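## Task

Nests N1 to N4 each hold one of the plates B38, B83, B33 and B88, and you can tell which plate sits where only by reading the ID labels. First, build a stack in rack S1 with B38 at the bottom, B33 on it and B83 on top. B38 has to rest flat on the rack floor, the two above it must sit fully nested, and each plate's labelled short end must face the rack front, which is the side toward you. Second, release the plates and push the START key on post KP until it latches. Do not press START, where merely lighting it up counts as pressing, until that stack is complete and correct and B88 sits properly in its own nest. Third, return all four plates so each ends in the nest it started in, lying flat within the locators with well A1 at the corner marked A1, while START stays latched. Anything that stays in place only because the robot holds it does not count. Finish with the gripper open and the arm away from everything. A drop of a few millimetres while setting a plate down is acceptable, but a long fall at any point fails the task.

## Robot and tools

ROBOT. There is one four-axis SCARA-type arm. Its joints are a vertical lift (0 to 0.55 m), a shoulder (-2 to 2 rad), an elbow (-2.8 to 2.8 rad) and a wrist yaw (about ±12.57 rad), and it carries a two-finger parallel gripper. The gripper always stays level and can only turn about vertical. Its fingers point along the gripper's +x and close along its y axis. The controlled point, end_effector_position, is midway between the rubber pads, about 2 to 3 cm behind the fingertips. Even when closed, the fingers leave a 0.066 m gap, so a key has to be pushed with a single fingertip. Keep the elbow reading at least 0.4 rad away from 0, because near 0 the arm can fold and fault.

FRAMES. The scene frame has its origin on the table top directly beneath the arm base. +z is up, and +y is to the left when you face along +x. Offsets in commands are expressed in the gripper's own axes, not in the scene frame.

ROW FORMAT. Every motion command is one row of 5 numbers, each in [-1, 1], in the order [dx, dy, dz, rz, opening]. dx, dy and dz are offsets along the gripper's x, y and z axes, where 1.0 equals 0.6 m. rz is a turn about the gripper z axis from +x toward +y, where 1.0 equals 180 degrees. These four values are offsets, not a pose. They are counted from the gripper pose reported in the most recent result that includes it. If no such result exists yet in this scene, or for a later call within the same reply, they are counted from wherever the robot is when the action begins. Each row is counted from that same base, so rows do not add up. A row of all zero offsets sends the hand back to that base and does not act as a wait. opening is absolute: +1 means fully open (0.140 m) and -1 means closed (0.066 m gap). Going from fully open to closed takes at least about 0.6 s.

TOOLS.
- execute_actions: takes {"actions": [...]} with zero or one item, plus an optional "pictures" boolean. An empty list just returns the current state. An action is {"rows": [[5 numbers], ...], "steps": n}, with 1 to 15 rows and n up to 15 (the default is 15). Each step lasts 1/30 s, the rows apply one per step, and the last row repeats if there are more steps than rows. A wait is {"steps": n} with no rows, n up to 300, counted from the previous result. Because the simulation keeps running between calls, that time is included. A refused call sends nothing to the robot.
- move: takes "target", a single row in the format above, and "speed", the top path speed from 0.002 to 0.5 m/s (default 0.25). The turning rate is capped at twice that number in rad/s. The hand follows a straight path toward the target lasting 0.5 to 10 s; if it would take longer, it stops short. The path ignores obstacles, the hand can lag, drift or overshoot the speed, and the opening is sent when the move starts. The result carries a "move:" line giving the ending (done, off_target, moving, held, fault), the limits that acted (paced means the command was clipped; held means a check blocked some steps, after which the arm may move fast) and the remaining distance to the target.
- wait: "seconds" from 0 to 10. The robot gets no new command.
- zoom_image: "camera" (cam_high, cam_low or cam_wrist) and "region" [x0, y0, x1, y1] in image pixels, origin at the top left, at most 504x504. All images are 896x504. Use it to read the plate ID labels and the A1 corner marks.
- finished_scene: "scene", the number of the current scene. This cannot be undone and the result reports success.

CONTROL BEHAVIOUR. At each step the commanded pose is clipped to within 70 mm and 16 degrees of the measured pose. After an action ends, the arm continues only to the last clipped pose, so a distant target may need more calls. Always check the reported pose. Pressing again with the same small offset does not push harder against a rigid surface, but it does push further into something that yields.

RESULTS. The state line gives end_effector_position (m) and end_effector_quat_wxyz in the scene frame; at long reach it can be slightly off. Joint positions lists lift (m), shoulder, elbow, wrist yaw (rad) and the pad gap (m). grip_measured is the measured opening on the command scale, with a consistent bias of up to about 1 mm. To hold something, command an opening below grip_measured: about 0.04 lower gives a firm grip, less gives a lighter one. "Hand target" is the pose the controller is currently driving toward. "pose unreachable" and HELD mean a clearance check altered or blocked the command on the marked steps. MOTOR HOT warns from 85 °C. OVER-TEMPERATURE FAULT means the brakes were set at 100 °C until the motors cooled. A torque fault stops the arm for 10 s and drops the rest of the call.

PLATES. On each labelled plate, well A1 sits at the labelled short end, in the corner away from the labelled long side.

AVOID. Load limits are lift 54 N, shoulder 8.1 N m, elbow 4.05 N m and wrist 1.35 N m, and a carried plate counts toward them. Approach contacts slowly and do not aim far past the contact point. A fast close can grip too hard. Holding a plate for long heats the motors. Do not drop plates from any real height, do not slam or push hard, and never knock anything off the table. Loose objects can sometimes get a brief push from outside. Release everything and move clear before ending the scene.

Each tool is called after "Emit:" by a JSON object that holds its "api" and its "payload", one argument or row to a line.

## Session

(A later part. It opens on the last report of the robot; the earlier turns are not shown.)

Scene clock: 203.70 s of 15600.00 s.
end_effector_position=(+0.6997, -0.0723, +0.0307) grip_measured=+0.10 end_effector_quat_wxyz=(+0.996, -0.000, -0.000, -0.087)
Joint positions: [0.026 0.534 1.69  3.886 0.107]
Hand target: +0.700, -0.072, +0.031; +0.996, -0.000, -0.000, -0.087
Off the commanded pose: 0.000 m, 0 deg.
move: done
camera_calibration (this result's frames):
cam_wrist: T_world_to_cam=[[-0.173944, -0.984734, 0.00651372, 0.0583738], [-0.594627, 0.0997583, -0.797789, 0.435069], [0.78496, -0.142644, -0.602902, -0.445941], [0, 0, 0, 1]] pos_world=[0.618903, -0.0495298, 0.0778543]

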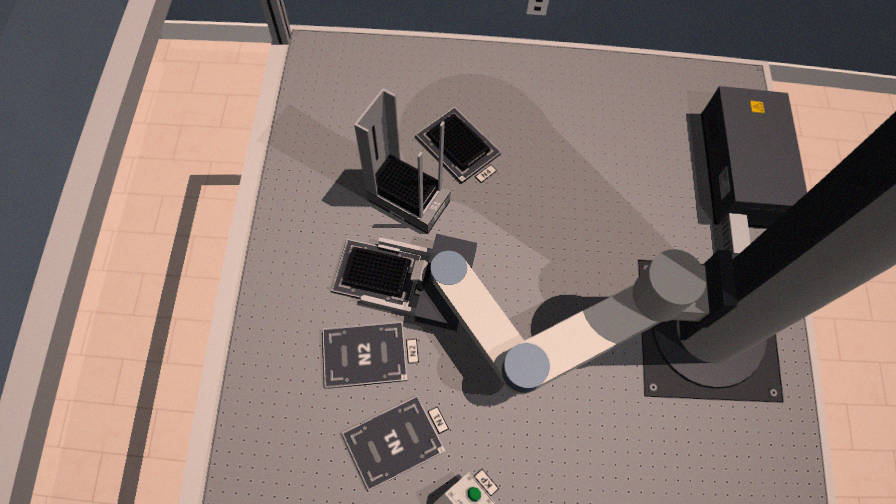

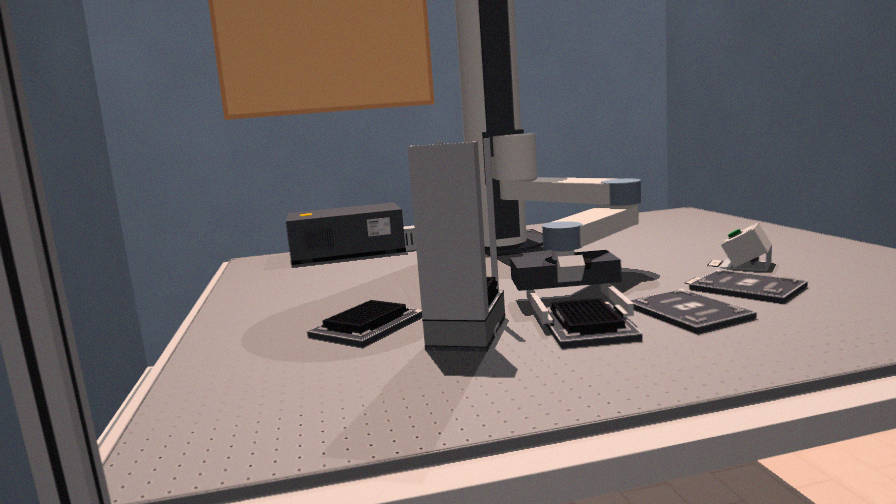

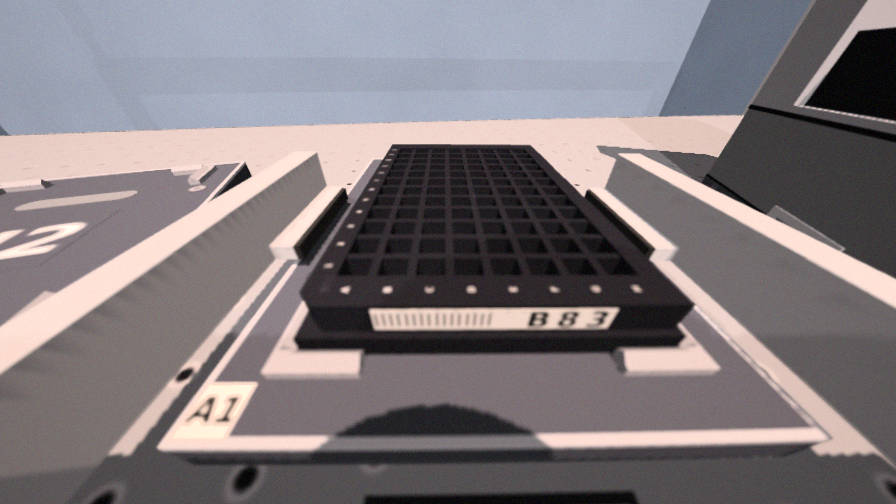

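Emit:
{"api": "move", "payload": {
  "target": [-0.002,0,0,0,0.1]
}}

Emit:
{"api": "move", "payload": {
  "target": [0,0,0,0,-0.6]
}}

Emit:
{"api": "move", "payload": {
  "target": [0,0,0.5,0,-0.6]
}}

Emit:
{"api": "move", "payload": {
  "target": [-0.0175,-0.3103,0,-0.0966,-0.6]
}}

Emit:
{"api": "move", "payload": {
  "target": [0,0,-0.035,0,-0.6],
  "speed": 0.01
}}

Scene clock: 212.03 s of 15600.00 s.
end_effector_position=(+0.6985, -0.0722, +0.0307) grip_measured=+0.10 end_effector_quat_wxyz=(+0.996, -0.000, -0.000, -0.087)
Joint positions: [0.026 0.537 1.683 3.889 0.107]
Hand target: +0.699, -0.072, +0.031; +0.996, -0.000, -0.000, -0.087
Off the commanded pose: 0.000 m, 0 deg.
After step 90, 4.63 s passed at rest.
move: done
camera_calibration (this result's frames):
cam_wrist: T_world_to_cam=[[-0.174235, -0.984683, 0.00651372, 0.0584877], [-0.594598, 0.099934, -0.797789, 0.434352], [0.784918, -0.142876, -0.602902, -0.444988], [0, 0, 0, 1]] pos_world=[0.617734, -0.0493926, 0.0778559]

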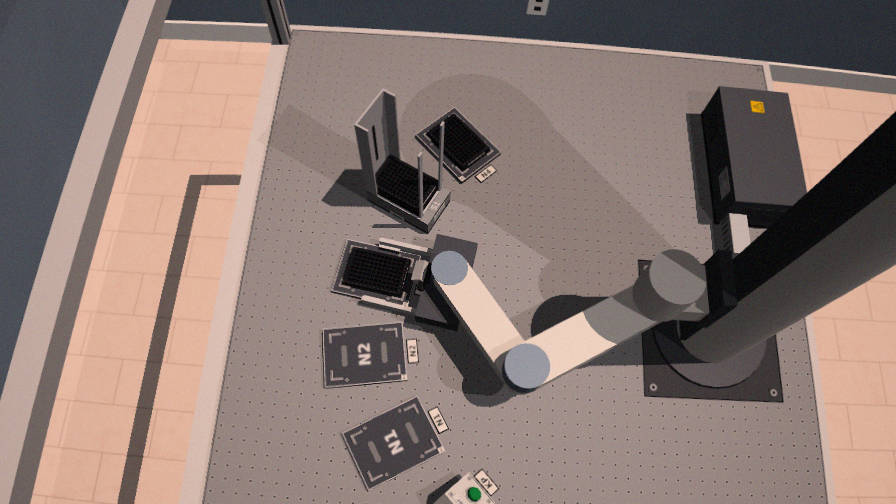

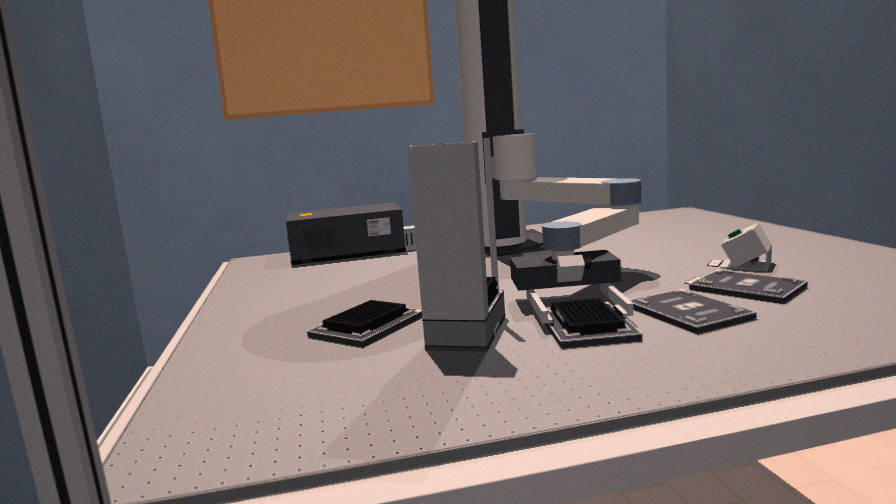

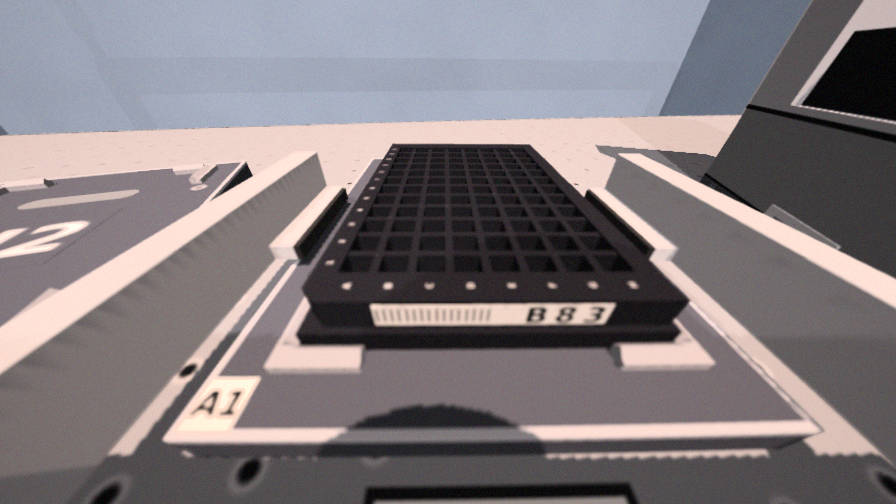

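Scene clock: 212.53 s of 15600.00 s.
end_effector_position=(+0.6984, -0.0726, +0.0307) grip_measured=-0.49 end_effector_quat_wxyz=(+0.996, -0.000, -0.000, -0.088)
Joint positions: [0.026 0.537 1.682 3.888 0.085]
Hand target: +0.699, -0.072, +0.031; +0.996, -0.000, -0.000, -0.087
Off the commanded pose: 0.000 m, 0 deg.
move: done
camera_calibration (this result's frames):
cam_wrist: T_world_to_cam=[[-0.175815, -0.984402, 0.00651372, 0.0591829], [-0.594437, 0.100888, -0.797789, 0.434267], [0.784687, -0.144135, -0.602902, -0.444869], [0, 0, 0, 1]] pos_world=[0.617632, -0.0496737, 0.0778559]

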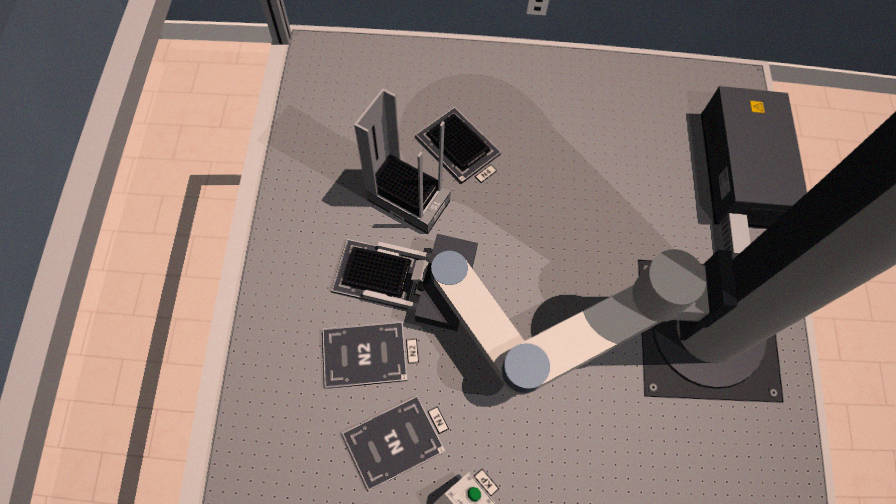

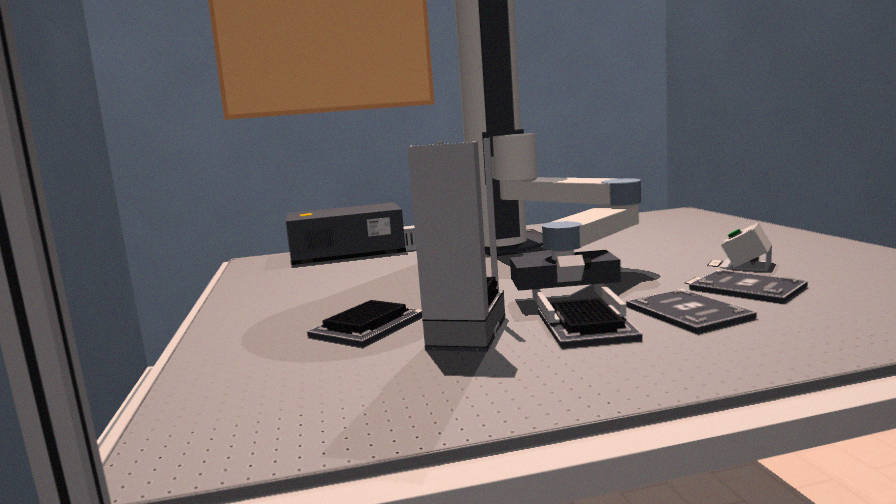

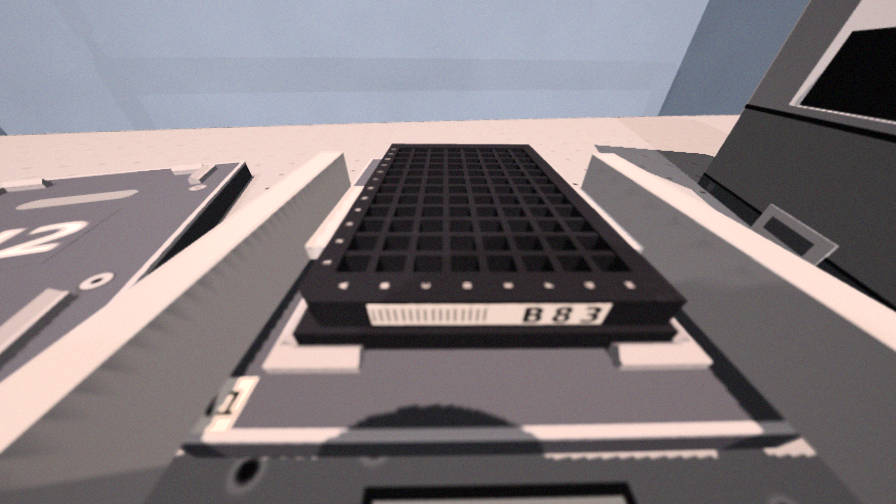

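Scene clock: 214.13 s of 15600.00 s.
end_effector_position=(+0.6984, -0.0726, +0.3307) grip_measured=-0.49 end_effector_quat_wxyz=(+0.996, -0.000, -0.000, -0.088)
Joint positions: [0.326 0.537 1.683 3.888 0.085]
Hand target: +0.698, -0.073, +0.331; +0.996, -0.000, -0.000, -0.088
Off the commanded pose: 0.000 m, 0 deg.
move: done
camera_calibration (this result's frames):
cam_wrist: T_world_to_cam=[[-0.17582, -0.984401, 0.00651372, 0.0572311], [-0.594436, 0.100891, -0.797789, 0.67365], [0.784687, -0.144139, -0.602902, -0.263969], [0, 0, 0, 1]] pos_world=[0.617637, -0.0496754, 0.37791]

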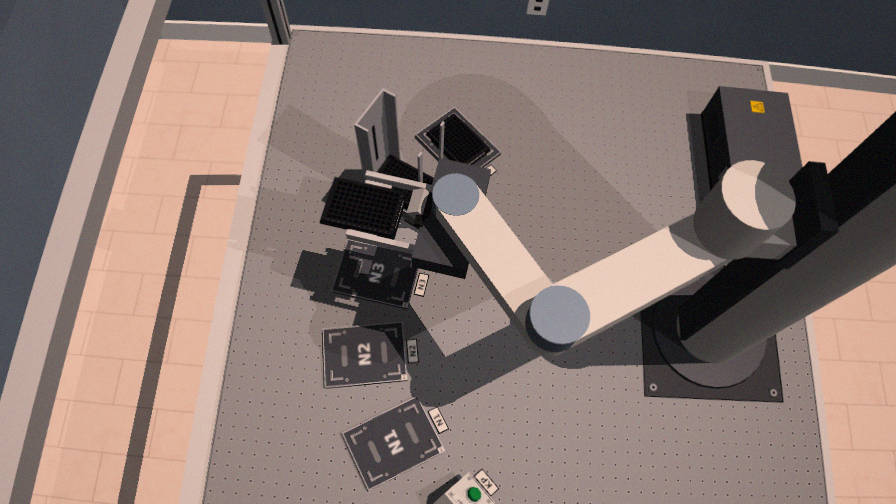

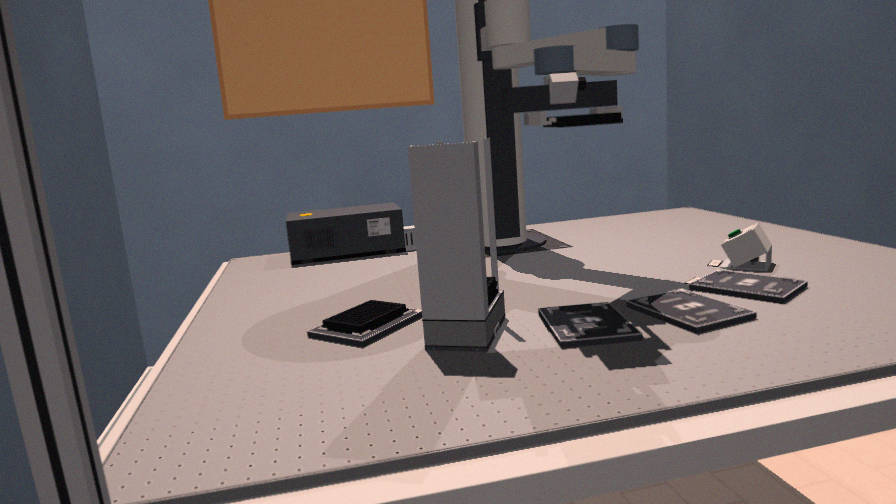

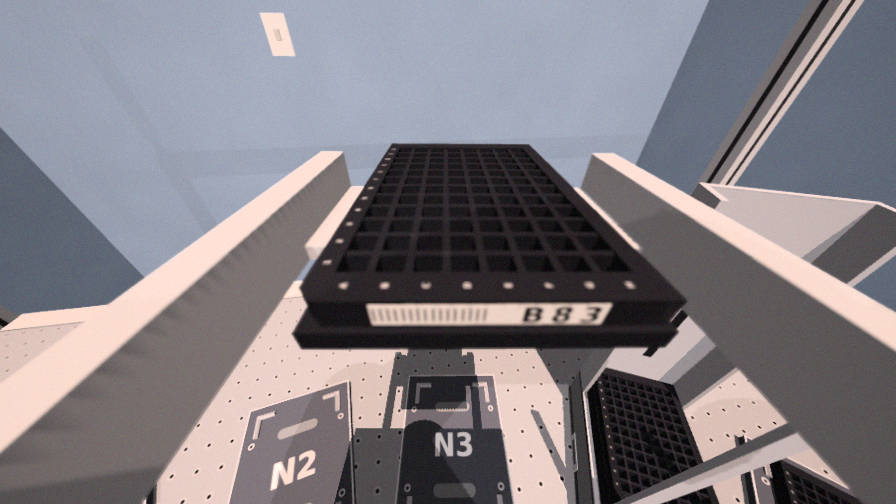

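Scene clock: 215.27 s of 15600.00 s.
end_effector_position=(+0.6555, -0.2543, +0.3307) grip_measured=-0.49 end_effector_quat_wxyz=(+0.971, -0.000, -0.000, -0.237)
Joint positions: [0.326 0.133 1.772 3.899 0.085]
Hand target: +0.656, -0.254, +0.331; +0.971, -0.000, -0.000, -0.237
Off the commanded pose: 0.000 m, 0 deg.
move: done
camera_calibration (this result's frames):
cam_wrist: T_world_to_cam=[[-0.462161, -0.886772, 0.00651372, 0.0834097], [-0.537061, 0.274041, -0.797789, 0.672872], [0.705672, -0.372205, -0.602902, -0.262657], [0, 0, 0, 1]] pos_world=[0.585272, -0.208192, 0.37791]

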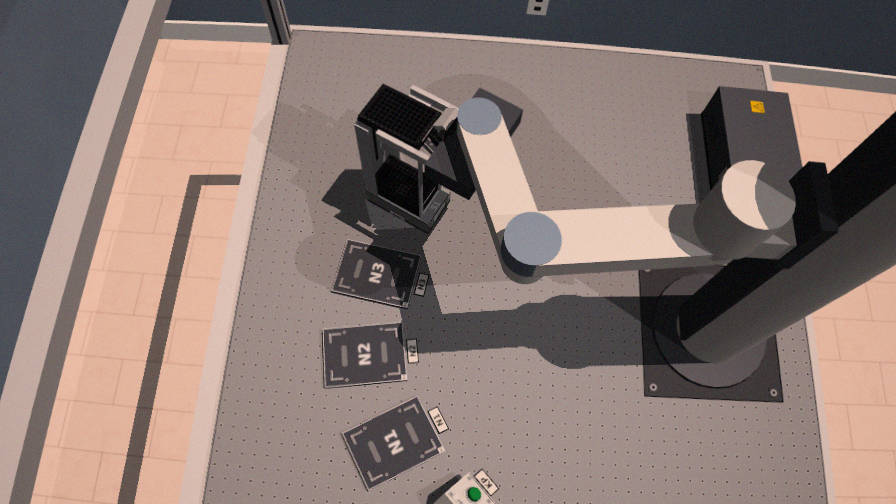

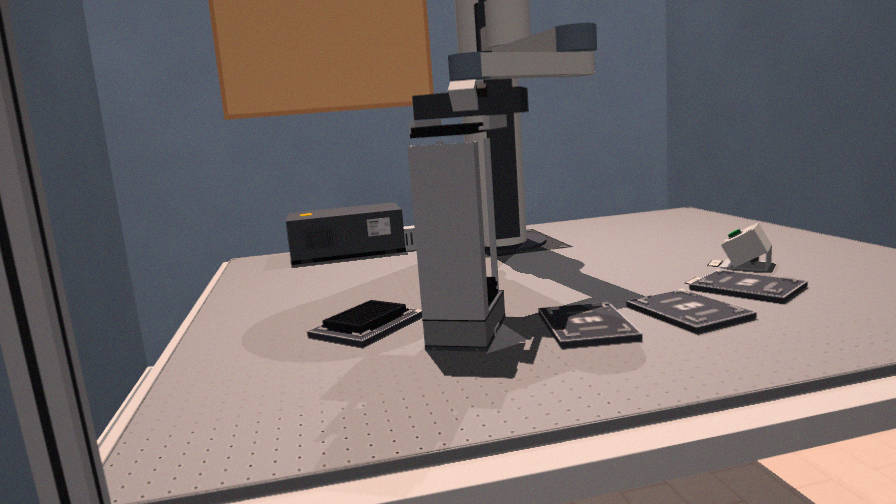

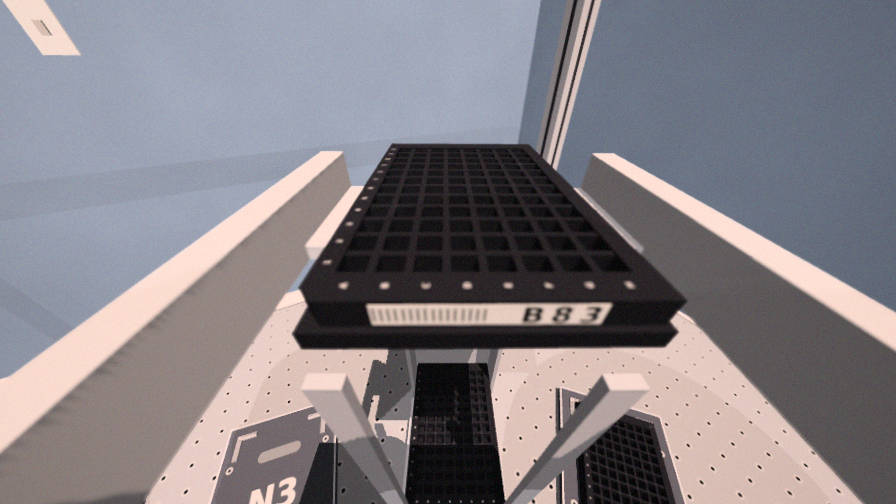

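Scene clock: 217.60 s of 15600.00 s.
end_effector_position=(+0.6557, -0.2540, +0.3097) grip_measured=-0.49 end_effector_quat_wxyz=(+0.972, -0.000, -0.000, -0.237)
Joint positions: [0.305 0.133 1.773 3.9   0.085]
Hand target: +0.655, -0.254, +0.310; +0.971, -0.000, -0.000, -0.237
Off the commanded pose: 0.000 m, 0 deg.
move: done
camera_calibration (this result's frames):
cam_wrist: T_world_to_cam=[[-0.460946, -0.887404, 0.00651372, 0.0829174], [-0.537436, 0.273306, -0.797789, 0.656217], [0.706181, -0.371238, -0.602902, -0.275435], [0, 0, 0, 1]] pos_world=[0.585402, -0.208018, 0.356923]

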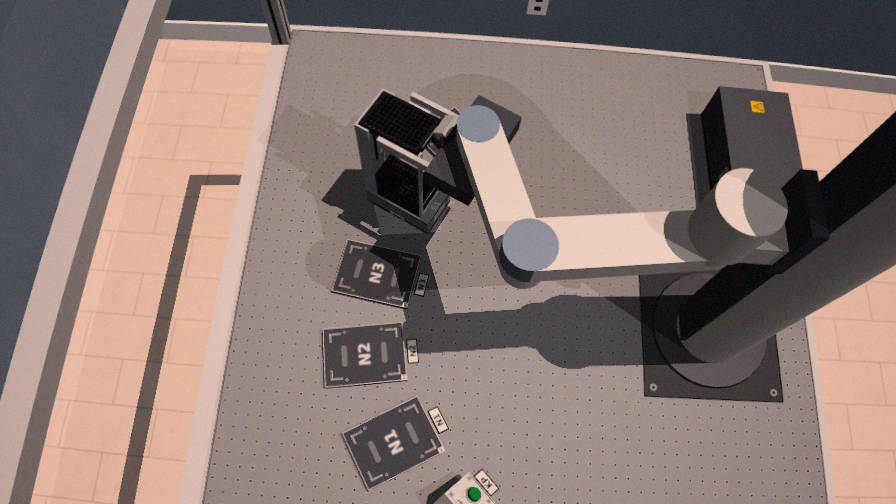

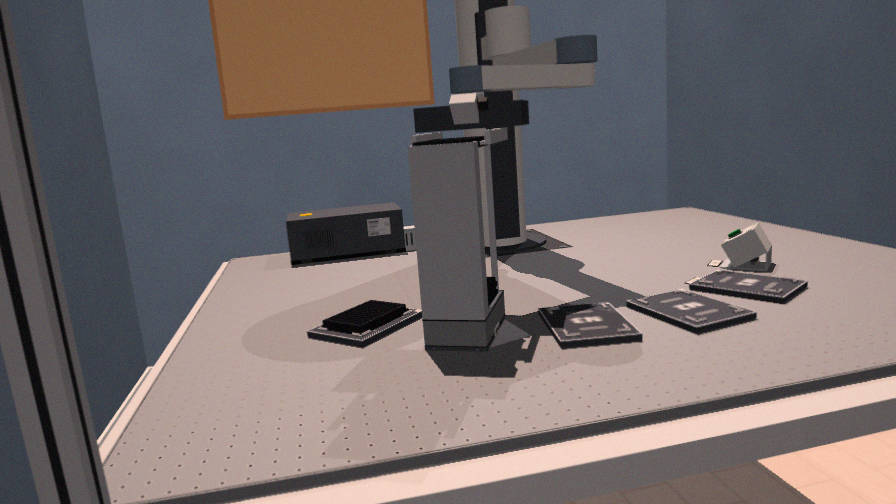

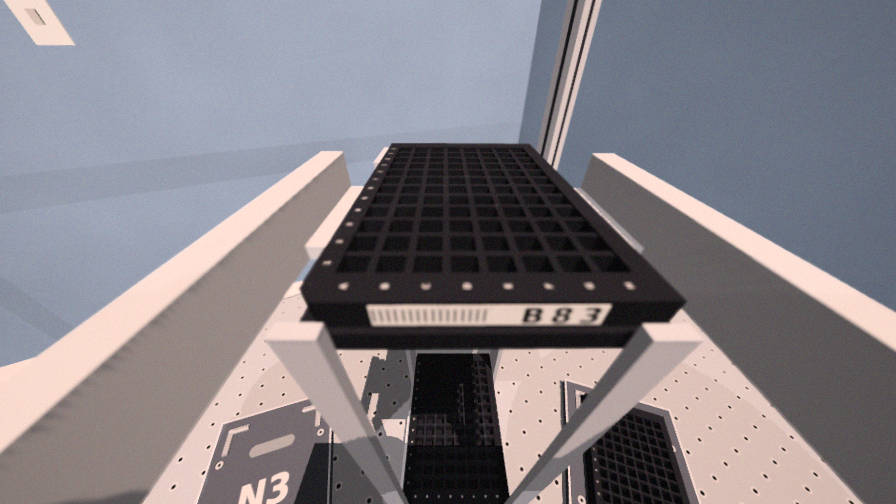

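Emit:
{"api": "move", "payload": {
  "target": [0,0.0005,-0.345,0,-0.6],
  "speed": 0.1
}}

Emit:
{"api": "move", "payload": {
  "target": [0,0,-0.0117,0,-0.6],
  "speed": 0.008
}}

Emit:
{"api": "move", "payload": {
  "target": [0,0,0,0,0.1]
}}

Emit:
{"api": "move", "payload": {
  "target": [-0.2,0,0,0,0.1]
}}

Scene clock: 236.03 s of 15600.00 s.
end_effector_position=(+0.6558, -0.2538, +0.1026) grip_measured=-0.49 end_effector_quat_wxyz=(+0.972, -0.000, -0.000, -0.237)
Joint positions: [0.098 0.133 1.773 3.899 0.085]
Hand target: +0.656, -0.254, +0.103; +0.972, -0.000, -0.000, -0.237
Off the commanded pose: 0.000 m, 0 deg.
After step 90, 13.07 s passed at rest.
move: done
camera_calibration (this result's frames):
cam_wrist: T_world_to_cam=[[-0.461034, -0.887359, 0.00651372, 0.0845288], [-0.537409, 0.273359, -0.797789, 0.490998], [0.706144, -0.371308, -0.602902, -0.400265], [0, 0, 0, 1]] pos_world=[0.585482, -0.207833, 0.149841]

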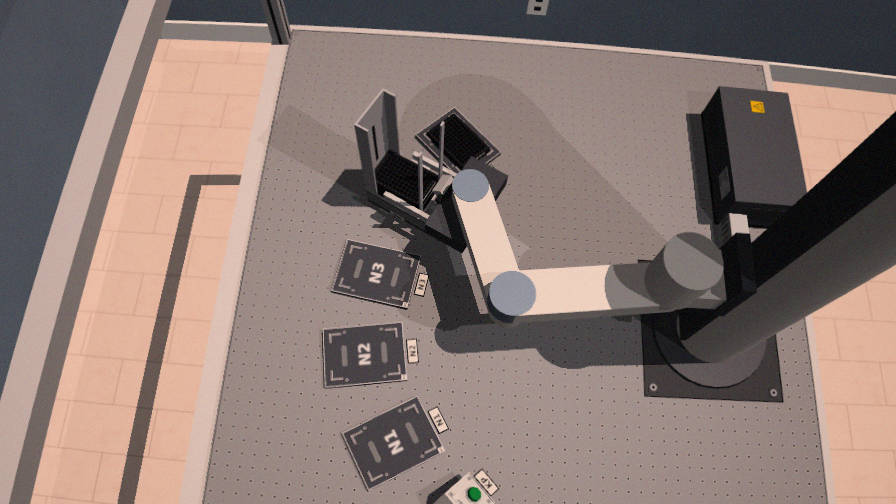

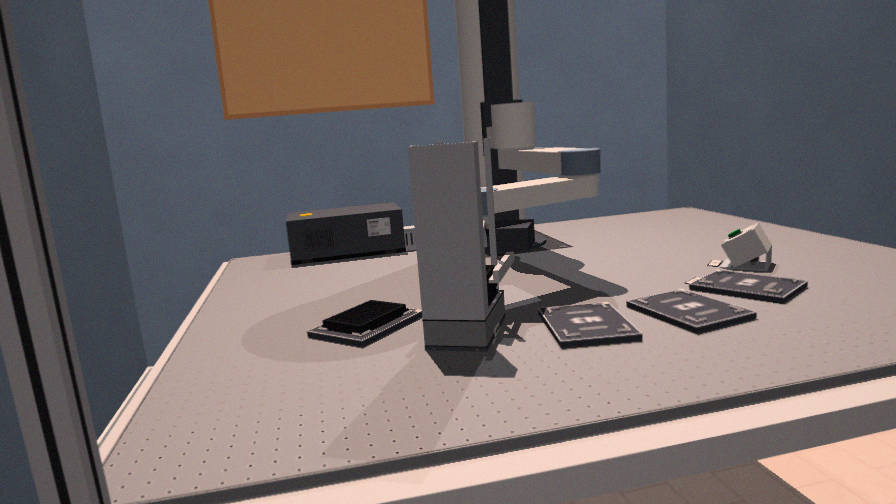

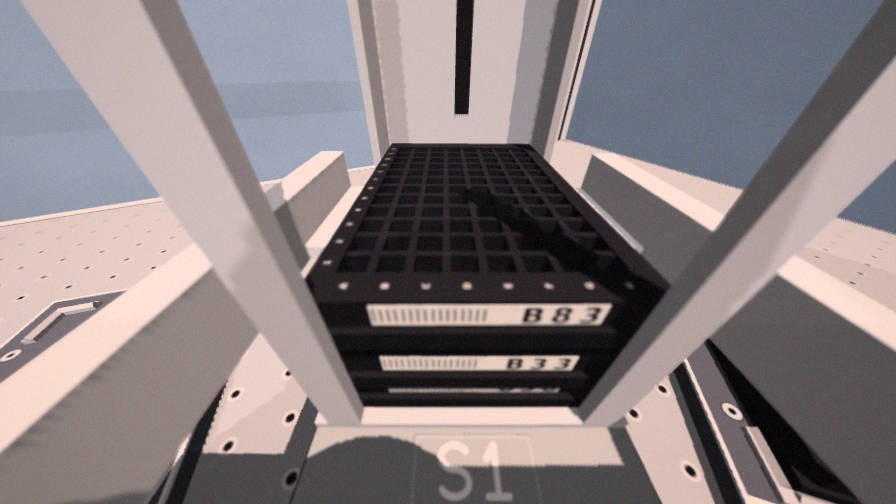

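Scene clock: 237.13 s of 15600.00 s.
end_effector_position=(+0.6557, -0.2538, +0.0958) grip_measured=-0.49 end_effector_quat_wxyz=(+0.972, -0.000, -0.000, -0.237)
Joint positions: [0.091 0.133 1.773 3.899 0.085]
Hand target: +0.656, -0.254, +0.096; +0.972, -0.000, -0.000, -0.237
Off the commanded pose: 0.000 m, 0 deg.
move: done
camera_calibration (this result's frames):
cam_wrist: T_world_to_cam=[[-0.461059, -0.887346, 0.00651372, 0.0845797], [-0.537401, 0.273374, -0.797789, 0.485526], [0.706134, -0.371328, -0.602902, -0.404395], [0, 0, 0, 1]] pos_world=[0.585475, -0.207842, 0.142986]

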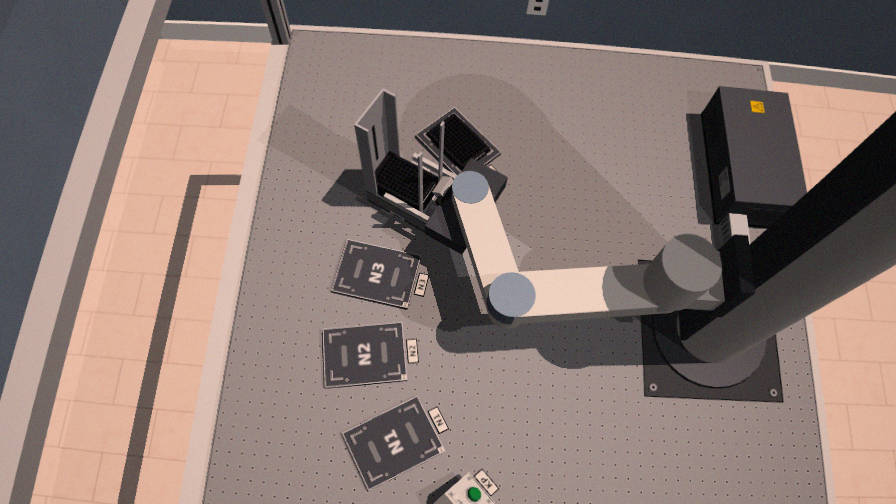

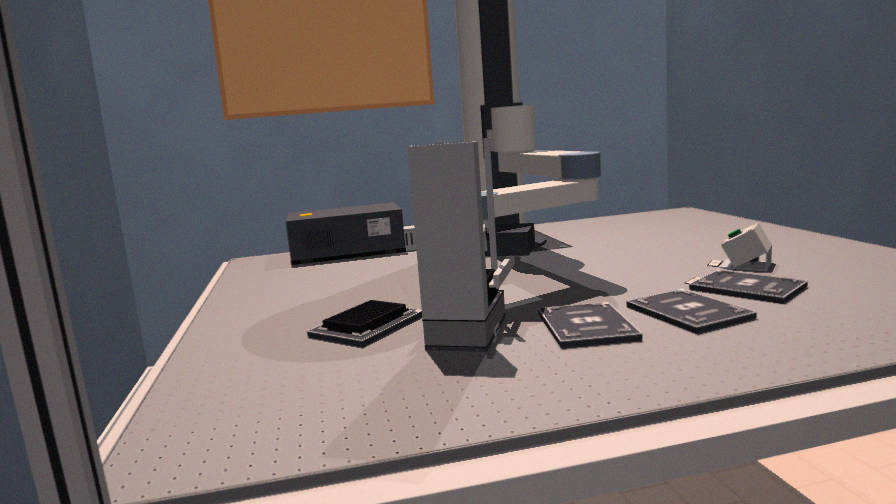

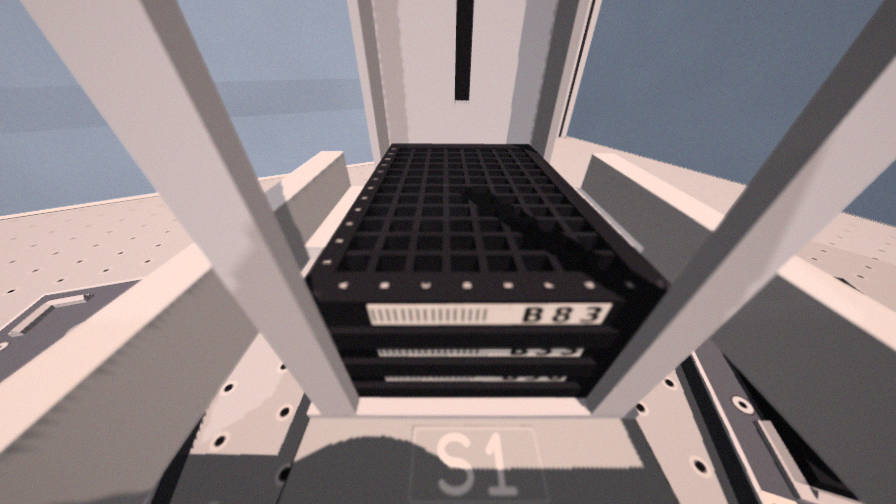

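Scene clock: 237.63 s of 15600.00 s.
end_effector_position=(+0.6557, -0.2538, +0.0958) grip_measured=+0.10 end_effector_quat_wxyz=(+0.972, -0.000, -0.000, -0.237)
Joint positions: [0.091 0.133 1.773 3.899 0.107]
Hand target: +0.656, -0.254, +0.096; +0.972, -0.000, -0.000, -0.237
Off the commanded pose: 0.000 m, 0 deg.
move: done
camera_calibration (this result's frames):
cam_wrist: T_world_to_cam=[[-0.461068, -0.887341, 0.00651372, 0.084585], [-0.537398, 0.273379, -0.797789, 0.485539], [0.70613, -0.371336, -0.602902, -0.404384], [0, 0, 0, 1]] pos_world=[0.585475, -0.207843, 0.143003]

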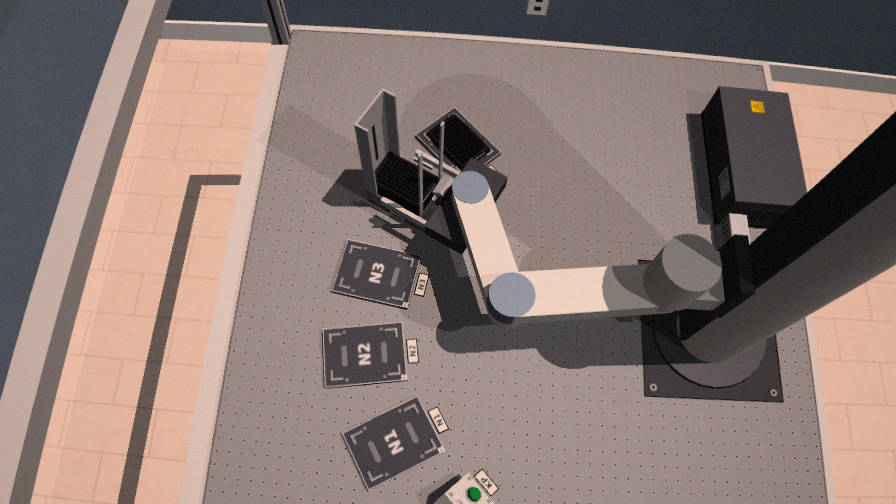

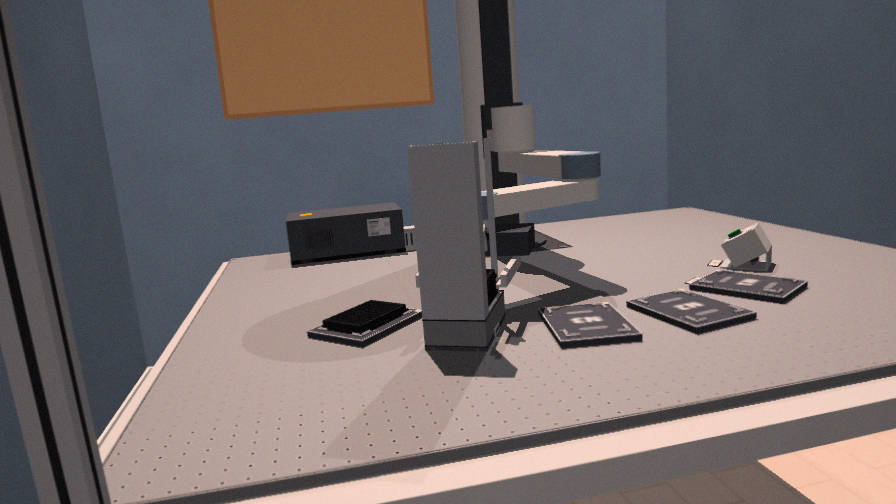

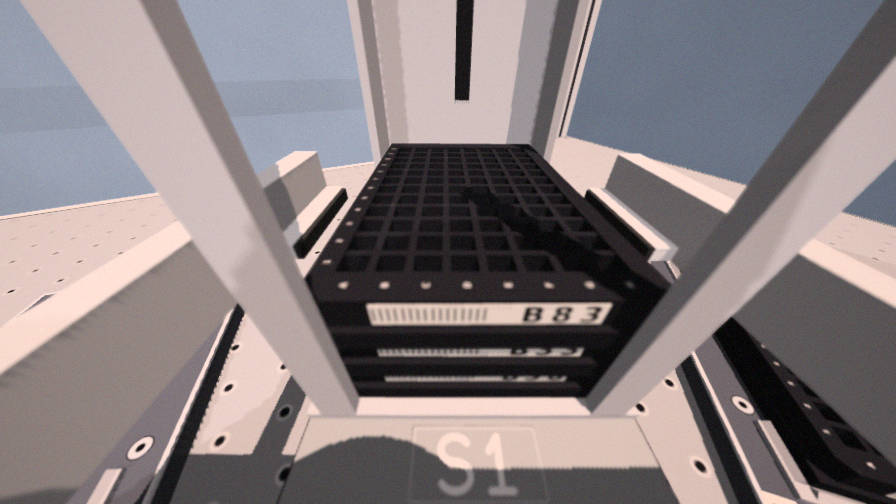

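Scene clock: 238.53 s of 15600.00 s.
end_effector_position=(+0.5492, -0.1986, +0.0958) grip_measured=+0.10 end_effector_quat_wxyz=(+0.972, -0.000, -0.000, -0.237)
Joint positions: [0.091 0.387 1.145 4.273 0.107]
Hand target: +0.549, -0.199, +0.096; +0.972, -0.000, -0.000, -0.237
Off the commanded pose: 0.000 m, 0 deg.
move: done
camera_calibration (this result's frames):
cam_wrist: T_world_to_cam=[[-0.461251, -0.887246, 0.00651372, 0.0845352], [-0.537342, 0.27349, -0.797789, 0.413158], [0.706053, -0.371481, -0.602902, -0.308629], [0, 0, 0, 1]] pos_world=[0.478908, -0.152641, 0.142989]

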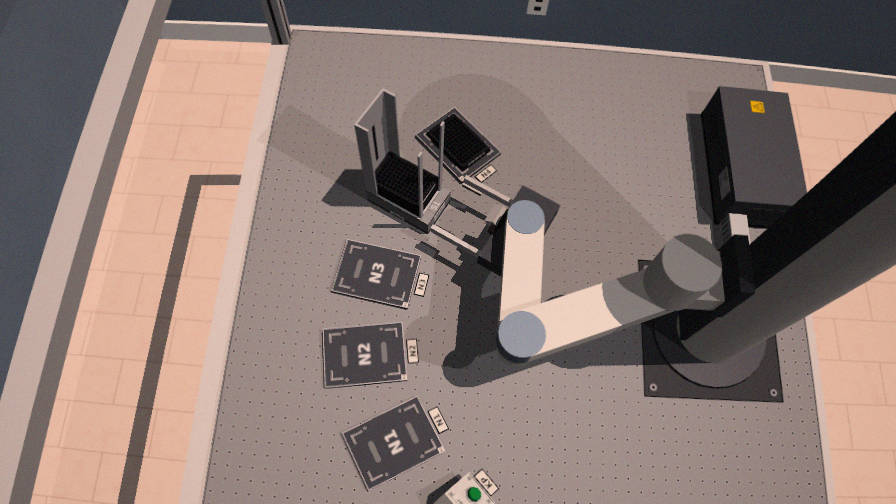

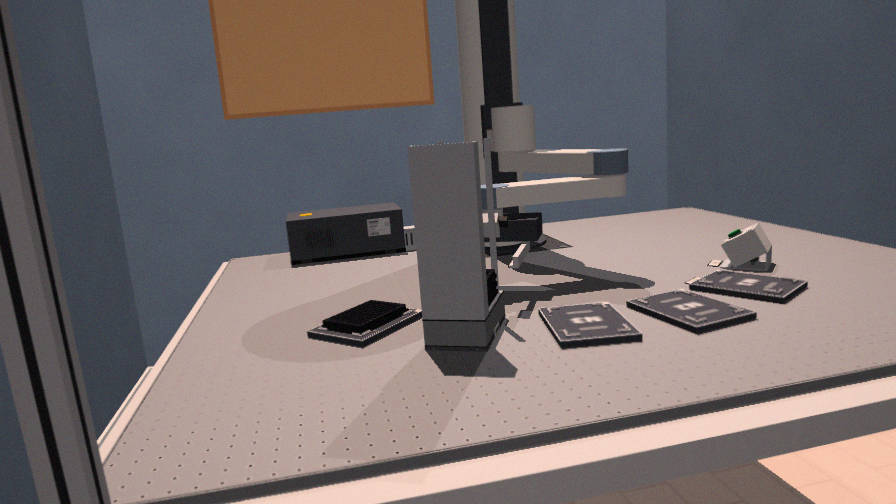

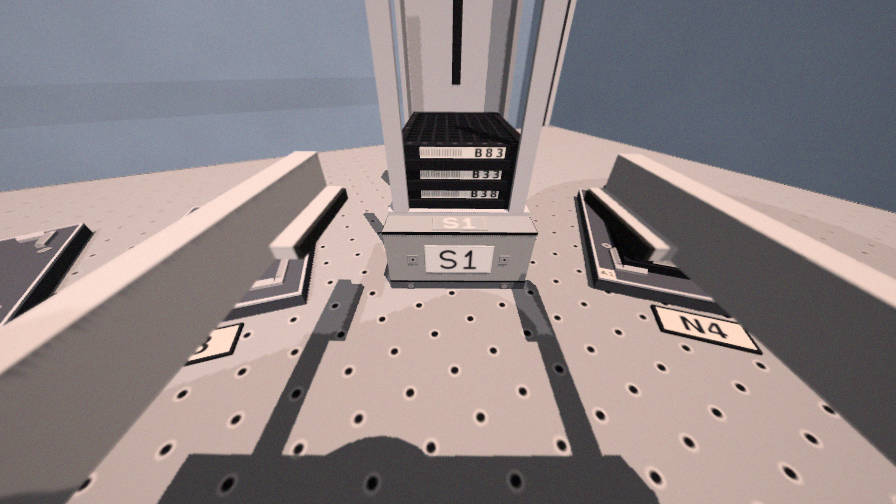

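Emit:
{"api": "move", "payload": {
  "target": [-0.4175,0.626,0.08,0.43,-1],
  "speed": 0.4
}}

Emit:
{"api": "zoom_image", "payload": {
  "camera": "cam_high",
  "region": [400,90,520,200]
}}

Scene clock: 245.97 s of 15600.00 s.
end_effector_position=(+0.4995, +0.2503, +0.1438) grip_measured=-1.00 end_effector_quat_wxyz=(+0.906, -0.000, -0.000, +0.423)
Joint positions: [0.139 1.442 1.104 4.61  0.066]
Hand target: +0.500, +0.250, +0.144; +0.906, -0.000, -0.000, +0.423
Off the commanded pose: 0.000 m, 0 deg.
After step 90, 2.33 s passed at rest.
move: done
camera_calibration (this result's frames):
cam_wrist: T_world_to_cam=[[0.765615, -0.643265, 0.00651372, -0.214303], [-0.383864, -0.464954, -0.797789, 0.410154], [0.516219, 0.608299, -0.602902, -0.228278], [0, 0, 0, 1]] pos_world=[0.439359, 0.19171, 0.190983]

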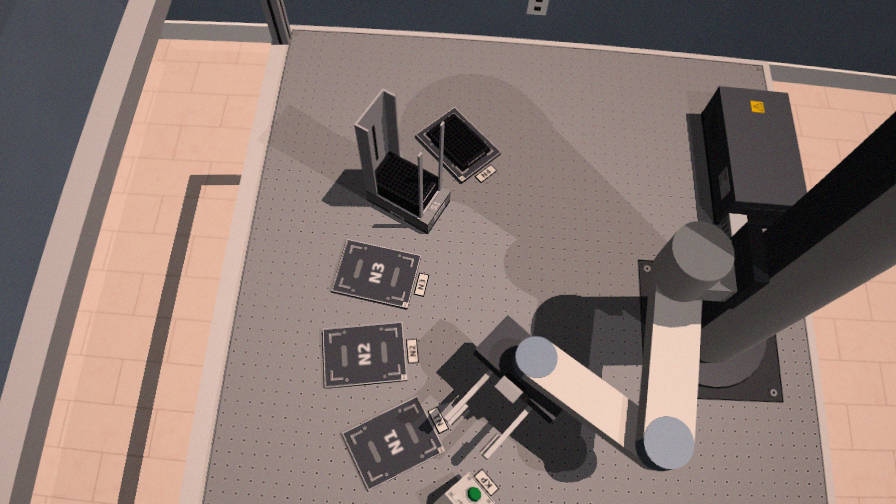

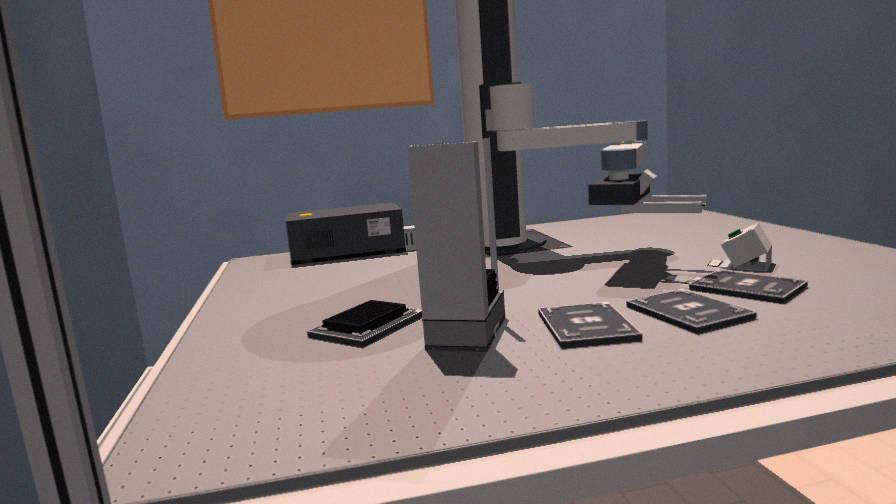

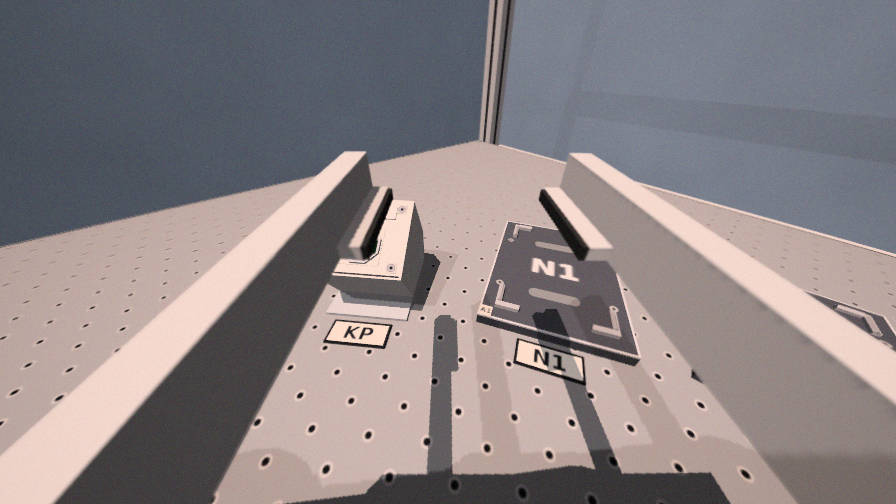

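Region (400, 90, 520, 200) of cam_high's 896x504 image, scaled by 4.200, with more detail than that image has; it fills the top 462 rows of this view, and the rest is white.

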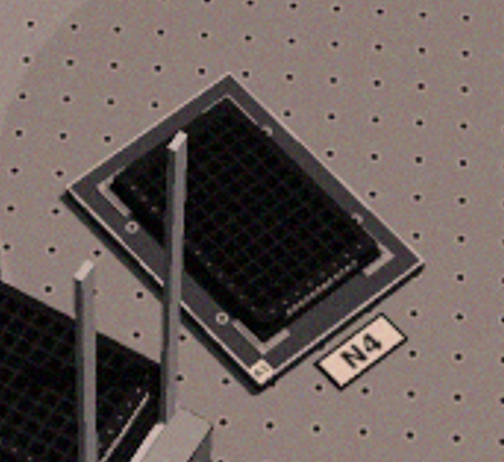

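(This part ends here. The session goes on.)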